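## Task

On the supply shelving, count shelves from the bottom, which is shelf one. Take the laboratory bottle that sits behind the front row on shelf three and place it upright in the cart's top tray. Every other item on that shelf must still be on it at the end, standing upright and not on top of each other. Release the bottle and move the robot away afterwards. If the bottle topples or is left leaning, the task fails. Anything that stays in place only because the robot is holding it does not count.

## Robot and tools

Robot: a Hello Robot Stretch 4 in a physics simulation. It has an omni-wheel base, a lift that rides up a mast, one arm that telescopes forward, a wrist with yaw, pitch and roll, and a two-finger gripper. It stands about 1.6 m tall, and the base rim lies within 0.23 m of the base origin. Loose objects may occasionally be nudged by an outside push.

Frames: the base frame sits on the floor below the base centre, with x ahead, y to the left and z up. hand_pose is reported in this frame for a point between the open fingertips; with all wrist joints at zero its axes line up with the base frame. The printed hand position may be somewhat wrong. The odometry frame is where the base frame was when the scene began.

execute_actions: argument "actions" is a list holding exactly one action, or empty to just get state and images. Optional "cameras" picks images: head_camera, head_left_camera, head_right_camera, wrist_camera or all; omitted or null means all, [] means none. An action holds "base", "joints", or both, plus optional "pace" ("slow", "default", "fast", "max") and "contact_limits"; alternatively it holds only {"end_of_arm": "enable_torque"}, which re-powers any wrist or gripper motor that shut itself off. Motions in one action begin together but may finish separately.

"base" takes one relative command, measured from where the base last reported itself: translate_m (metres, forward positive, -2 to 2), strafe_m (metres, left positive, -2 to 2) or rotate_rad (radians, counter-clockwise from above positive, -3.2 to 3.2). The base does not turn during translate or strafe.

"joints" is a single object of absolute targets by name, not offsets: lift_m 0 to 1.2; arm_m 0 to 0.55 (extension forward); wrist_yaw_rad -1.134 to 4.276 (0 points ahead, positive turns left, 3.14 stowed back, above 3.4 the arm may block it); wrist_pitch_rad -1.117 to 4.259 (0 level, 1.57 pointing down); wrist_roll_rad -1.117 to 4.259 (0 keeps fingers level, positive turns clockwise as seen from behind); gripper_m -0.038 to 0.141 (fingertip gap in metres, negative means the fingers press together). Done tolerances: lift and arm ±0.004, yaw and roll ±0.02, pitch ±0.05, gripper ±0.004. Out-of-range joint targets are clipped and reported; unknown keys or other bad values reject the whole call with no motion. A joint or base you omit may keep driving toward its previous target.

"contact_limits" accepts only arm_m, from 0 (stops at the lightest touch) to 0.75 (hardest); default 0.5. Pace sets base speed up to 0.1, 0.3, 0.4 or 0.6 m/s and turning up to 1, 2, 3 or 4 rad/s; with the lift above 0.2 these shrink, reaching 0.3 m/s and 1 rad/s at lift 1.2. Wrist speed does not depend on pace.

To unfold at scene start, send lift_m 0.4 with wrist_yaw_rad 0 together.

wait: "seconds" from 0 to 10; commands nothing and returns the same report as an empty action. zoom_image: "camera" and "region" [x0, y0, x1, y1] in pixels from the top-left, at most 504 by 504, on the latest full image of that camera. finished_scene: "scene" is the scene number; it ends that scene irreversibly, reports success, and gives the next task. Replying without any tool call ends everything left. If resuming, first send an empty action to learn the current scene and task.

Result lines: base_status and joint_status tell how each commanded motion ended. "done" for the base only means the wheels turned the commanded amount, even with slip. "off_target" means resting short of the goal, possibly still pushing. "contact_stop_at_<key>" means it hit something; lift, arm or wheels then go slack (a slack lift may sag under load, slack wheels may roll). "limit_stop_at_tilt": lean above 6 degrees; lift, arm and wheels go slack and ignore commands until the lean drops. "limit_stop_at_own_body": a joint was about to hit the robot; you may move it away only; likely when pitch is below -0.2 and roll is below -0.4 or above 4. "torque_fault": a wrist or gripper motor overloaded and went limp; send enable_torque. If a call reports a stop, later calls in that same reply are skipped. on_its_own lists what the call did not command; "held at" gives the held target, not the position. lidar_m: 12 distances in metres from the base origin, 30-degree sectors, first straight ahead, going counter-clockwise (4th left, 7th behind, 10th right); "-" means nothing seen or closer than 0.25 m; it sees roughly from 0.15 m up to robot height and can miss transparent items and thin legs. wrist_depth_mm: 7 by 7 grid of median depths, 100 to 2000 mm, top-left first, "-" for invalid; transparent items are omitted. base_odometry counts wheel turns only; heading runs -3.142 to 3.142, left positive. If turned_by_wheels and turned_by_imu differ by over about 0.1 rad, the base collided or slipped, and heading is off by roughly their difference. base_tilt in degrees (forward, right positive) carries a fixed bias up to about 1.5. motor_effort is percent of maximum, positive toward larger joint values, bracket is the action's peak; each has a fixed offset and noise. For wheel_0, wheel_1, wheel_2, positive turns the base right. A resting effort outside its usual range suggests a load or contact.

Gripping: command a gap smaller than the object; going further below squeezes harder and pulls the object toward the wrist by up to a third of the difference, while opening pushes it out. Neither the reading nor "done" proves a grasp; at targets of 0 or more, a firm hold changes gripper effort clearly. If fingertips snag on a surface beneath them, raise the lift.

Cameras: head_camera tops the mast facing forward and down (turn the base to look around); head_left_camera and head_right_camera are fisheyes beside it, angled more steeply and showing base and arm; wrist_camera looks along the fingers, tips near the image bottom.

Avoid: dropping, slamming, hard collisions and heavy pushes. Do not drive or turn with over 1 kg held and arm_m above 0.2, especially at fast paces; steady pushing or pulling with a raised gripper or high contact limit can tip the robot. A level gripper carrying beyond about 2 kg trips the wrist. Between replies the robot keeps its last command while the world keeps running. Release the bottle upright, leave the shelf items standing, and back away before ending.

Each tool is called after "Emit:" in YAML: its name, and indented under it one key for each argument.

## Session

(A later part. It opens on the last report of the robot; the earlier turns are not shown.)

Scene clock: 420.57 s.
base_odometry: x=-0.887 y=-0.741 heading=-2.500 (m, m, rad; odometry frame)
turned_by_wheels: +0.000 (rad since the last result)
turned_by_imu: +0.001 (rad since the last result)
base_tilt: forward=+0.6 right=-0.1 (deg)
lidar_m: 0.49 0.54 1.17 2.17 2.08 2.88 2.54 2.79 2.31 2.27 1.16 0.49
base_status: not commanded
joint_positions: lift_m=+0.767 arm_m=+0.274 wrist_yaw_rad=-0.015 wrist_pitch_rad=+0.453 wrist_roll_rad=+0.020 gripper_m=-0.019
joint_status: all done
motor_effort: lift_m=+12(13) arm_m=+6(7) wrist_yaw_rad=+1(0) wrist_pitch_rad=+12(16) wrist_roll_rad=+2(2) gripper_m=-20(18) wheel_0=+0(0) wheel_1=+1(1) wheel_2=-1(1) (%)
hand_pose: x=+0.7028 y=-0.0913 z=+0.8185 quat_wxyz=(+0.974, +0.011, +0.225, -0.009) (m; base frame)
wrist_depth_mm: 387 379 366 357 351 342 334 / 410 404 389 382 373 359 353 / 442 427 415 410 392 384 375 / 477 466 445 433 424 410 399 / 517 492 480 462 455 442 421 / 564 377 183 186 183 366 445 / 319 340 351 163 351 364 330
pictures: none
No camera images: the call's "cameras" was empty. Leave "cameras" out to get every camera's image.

Emit:
execute_actions:
  actions:
    - {"joints": {"gripper_m": 0.08, "lift_m": 0.772, "arm_m": 0.268}, "pace": "slow"}
  cameras: ["wrist_camera", "head_camera", "head_left_camera"]

Scene clock: 429.07 s.
base_odometry: x=-0.887 y=-0.741 heading=-2.500 (m, m, rad; odometry frame)
turned_by_wheels: +0.000 (rad since the last result)
turned_by_imu: +0.002 (rad since the last result)
base_tilt: forward=+0.6 right=+0.2 (deg)
lidar_m: 0.48 0.54 1.15 2.18 2.10 2.88 2.54 2.80 2.31 2.29 1.17 0.49
base_status: not commanded
joint_positions: lift_m=+0.772 arm_m=+0.269 wrist_yaw_rad=-0.015 wrist_pitch_rad=+0.459 wrist_roll_rad=+0.020 gripper_m=+0.080
joint_status: all done
motor_effort: lift_m=+21(23) arm_m=-7(6) wrist_yaw_rad=+0(0) wrist_pitch_rad=-4(12) wrist_roll_rad=+1(1) gripper_m=-1(19) wheel_0=+0(0) wheel_1=+1(1) wheel_2=-1(1) (%)
hand_pose: x=+0.6974 y=-0.0912 z=+0.8222 quat_wxyz=(+0.974, +0.011, +0.227, -0.009) (m; base frame)
wrist_depth_mm: 394 382 370 364 355 347 338 / 415 410 397 384 377 366 359 / 449 436 424 413 399 389 379 / 484 466 459 439 430 418 404 / 525 492 480 477 459 445 427 / 574 379 191 189 198 370 452 / 320 343 347 149 357 362 330
pictures: head_camera, head_left_camera, wrist_camera
Images, in order (width x height): head_camera 420x560, head_left_camera 420x672, wrist_camera 616x392.

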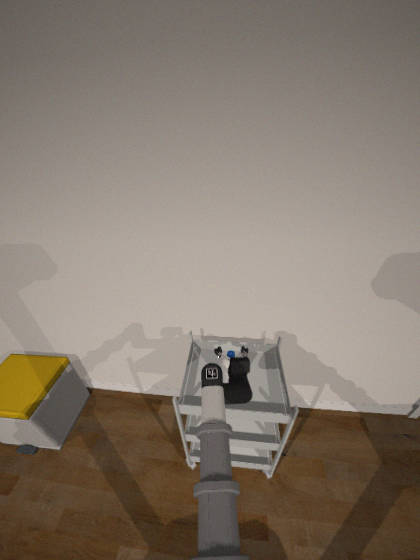

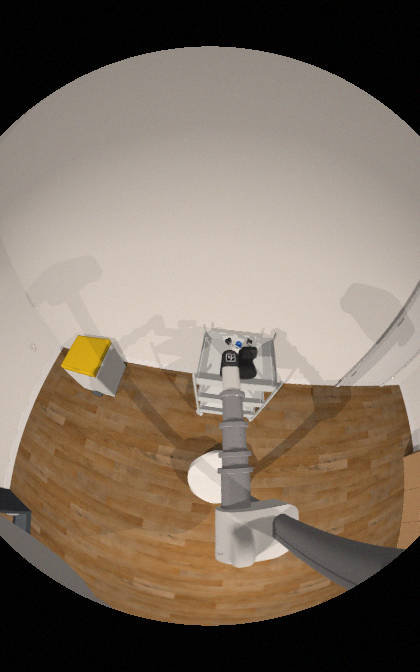

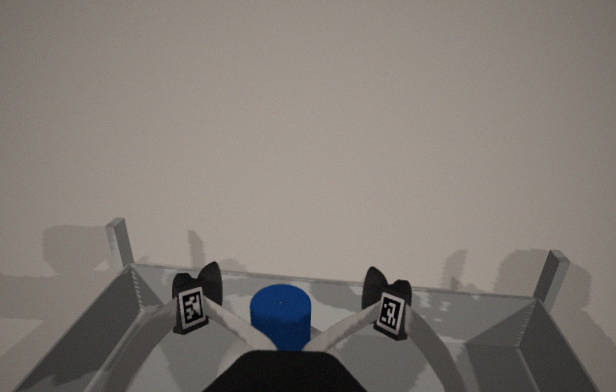

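Emit:
execute_actions:
  actions:
    - {"base": {"translate_m": -0.4}, "joints": {"lift_m": 0.86, "arm_m": 0.02}, "pace": "fast"}

Scene clock: 435.63 s.
base_odometry: x=-0.567 y=-0.502 heading=-2.500 (m, m, rad; odometry frame)
turned_by_wheels: +0.000 (rad since the last result)
turned_by_imu: +0.003 (rad since the last result)
base_tilt: forward=+0.4 right=-0.1 (deg)
lidar_m: 0.88 1.41 1.48 2.06 1.93 2.47 2.13 2.41 2.24 2.22 1.66 0.91
base_status: done
joint_positions: lift_m=+0.860 arm_m=+0.021 wrist_yaw_rad=-0.015 wrist_pitch_rad=+0.459 wrist_roll_rad=+0.020 gripper_m=+0.080
joint_status: all done
motor_effort: lift_m=+23(23) arm_m=-7(8) wrist_yaw_rad=+1(0) wrist_pitch_rad=-5(5) wrist_roll_rad=+1(1) gripper_m=+0(2) wheel_0=+1(3) wheel_1=+0(4) wheel_2=+1(10) (%)
hand_pose: x=+0.4493 y=-0.0913 z=+0.9100 quat_wxyz=(+0.974, +0.012, +0.227, -0.010) (m; base frame)
wrist_depth_mm: 1008 991 976 960 917 904 878 / 1098 1060 1042 1025 960 946 931 / 1182 1118 1098 1042 1025 1025 976 / 1229 1205 866 854 991 1078 1042 / 1397 1336 1098 1060 1138 1160 1138 / 1366 1397 210 946 198 1229 1205 / 1229 1182 1160 149 1138 1255 1255
pictures: head_camera, head_left_camera, head_right_camera, wrist_camera
Images, in order (width x height): head_camera 420x560, head_left_camera 420x672, head_right_camera 420x672, wrist_camera 616x392.

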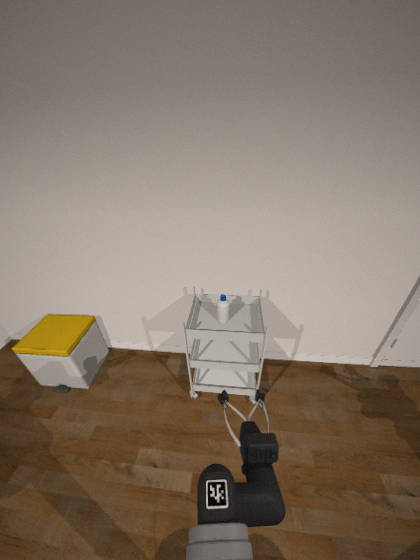

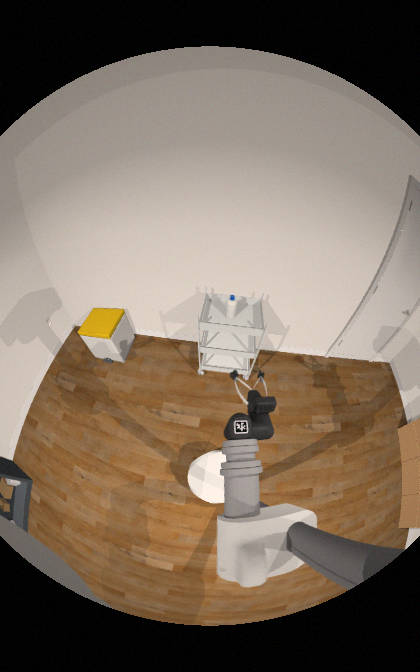

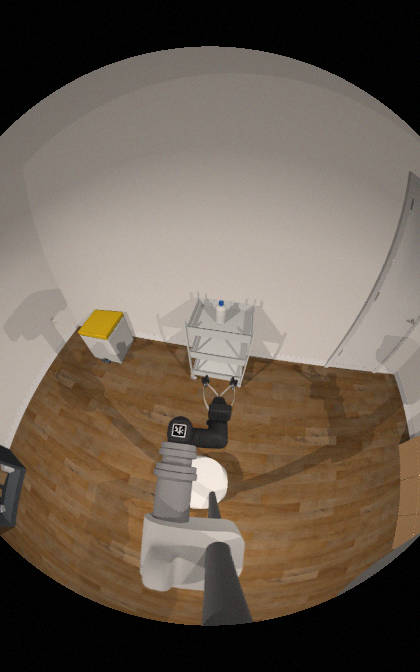

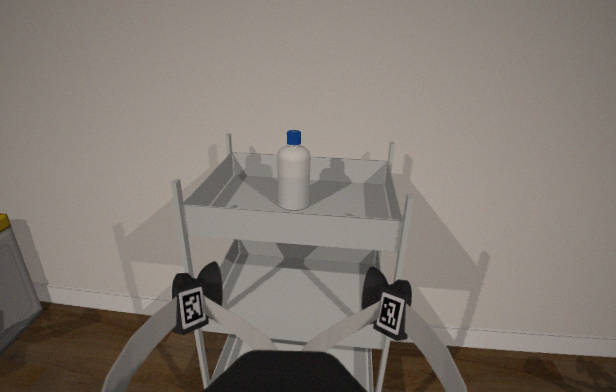

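Emit:
zoom_image:
  camera: "head_left_camera"
  region: [0, 400, 100, 560]

Region (0, 400, 100, 560) of head_left_camera's 420x672 image, scaled by 3.150, with more detail than that image has; it fills the left 315 columns of this view, and the rest is white.

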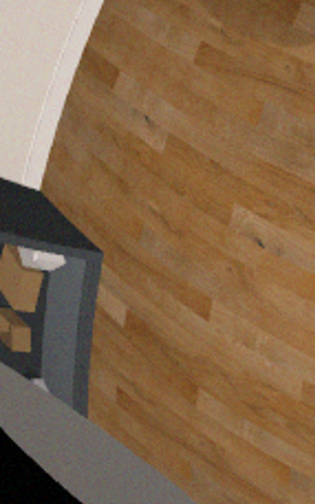

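Emit:
execute_actions:
  actions:
    - {"base": {"rotate_rad": 1.1}, "pace": "max"}
  cameras: ["head_left_camera", "head_right_camera", "head_camera"]

Scene clock: 441.43 s.
base_odometry: x=-0.567 y=-0.502 heading=-1.400 (m, m, rad; odometry frame)
turned_by_wheels: +1.100 (rad since the last result)
turned_by_imu: +1.125 (rad since the last result)
base_tilt: forward=+0.5 right=-0.1 (deg)
lidar_m: 1.59 1.93 1.97 2.45 2.13 2.42 2.23 2.22 1.60 0.91 0.88 1.42
base_status: done
joint_positions: lift_m=+0.860 arm_m=+0.021 wrist_yaw_rad=-0.015 wrist_pitch_rad=+0.459 wrist_roll_rad=+0.020 gripper_m=+0.080
joint_status: not commanded
motor_effort: lift_m=+23(23) arm_m=-6(6) wrist_yaw_rad=+1(1) wrist_pitch_rad=-4(5) wrist_roll_rad=+1(1) gripper_m=-2(1) wheel_0=+1(6) wheel_1=+1(6) wheel_2=-1(6) (%)
hand_pose: x=+0.4493 y=-0.0913 z=+0.9100 quat_wxyz=(+0.974, +0.012, +0.227, -0.010) (m; base frame)
wrist_depth_mm: 1576 1661 1808 - 1808 1336 1078 / 1618 1808 1921 - 1863 1397 1098 / 1756 1808 - - - 1430 1138 / 1756 1921 - - 1464 1366 1160 / 1863 1808 1921 1863 1308 1366 1182 / 1430 1464 209 1499 198 1464 1229 / 1229 1182 1229 149 1229 1229 1205
pictures: head_camera, head_left_camera, head_right_camera
Images, in order (width x height): head_camera 420x560, head_left_camera 420x672, head_right_camera 420x672.

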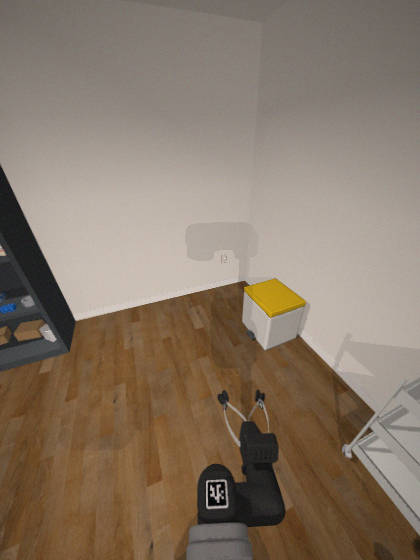

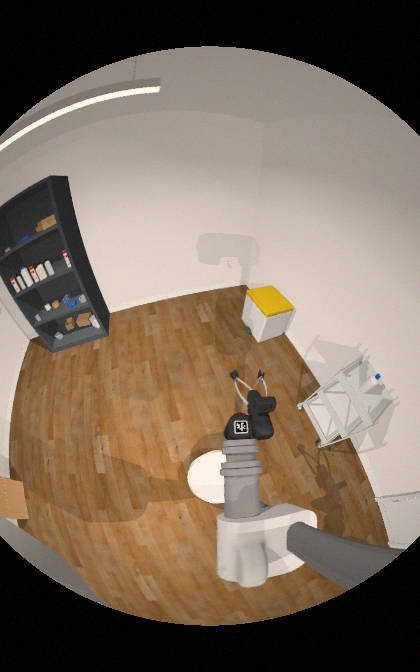

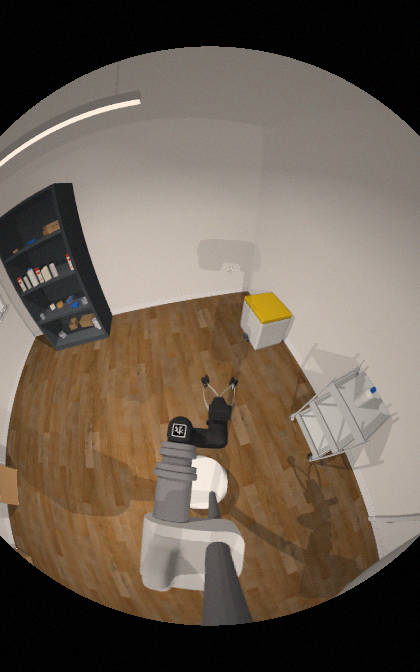

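Emit:
zoom_image:
  camera: "head_left_camera"
  region: [0, 220, 110, 330]

Emit:
zoom_image:
  camera: "head_right_camera"
  region: [300, 350, 410, 460]

Region (0, 220, 110, 330) of head_left_camera's 420x672 image, scaled by 4.582, with more detail than that image has.

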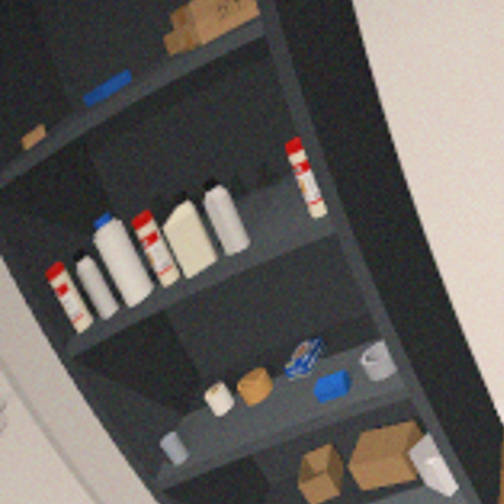

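Region (300, 350, 410, 460) of head_right_camera's 420x672 image, scaled by 4.582, with more detail than that image has.

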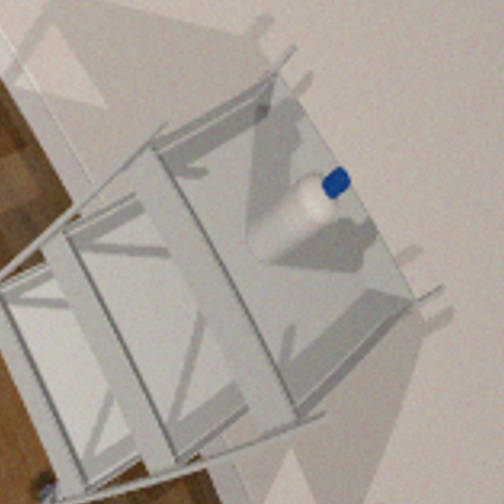

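All seven items remain upright on the third shelf, and the bottle stands upright in the top tray. Finishing scene 1.

Emit:
finished_scene:
  scene: 1

The scene is finished: the task was done.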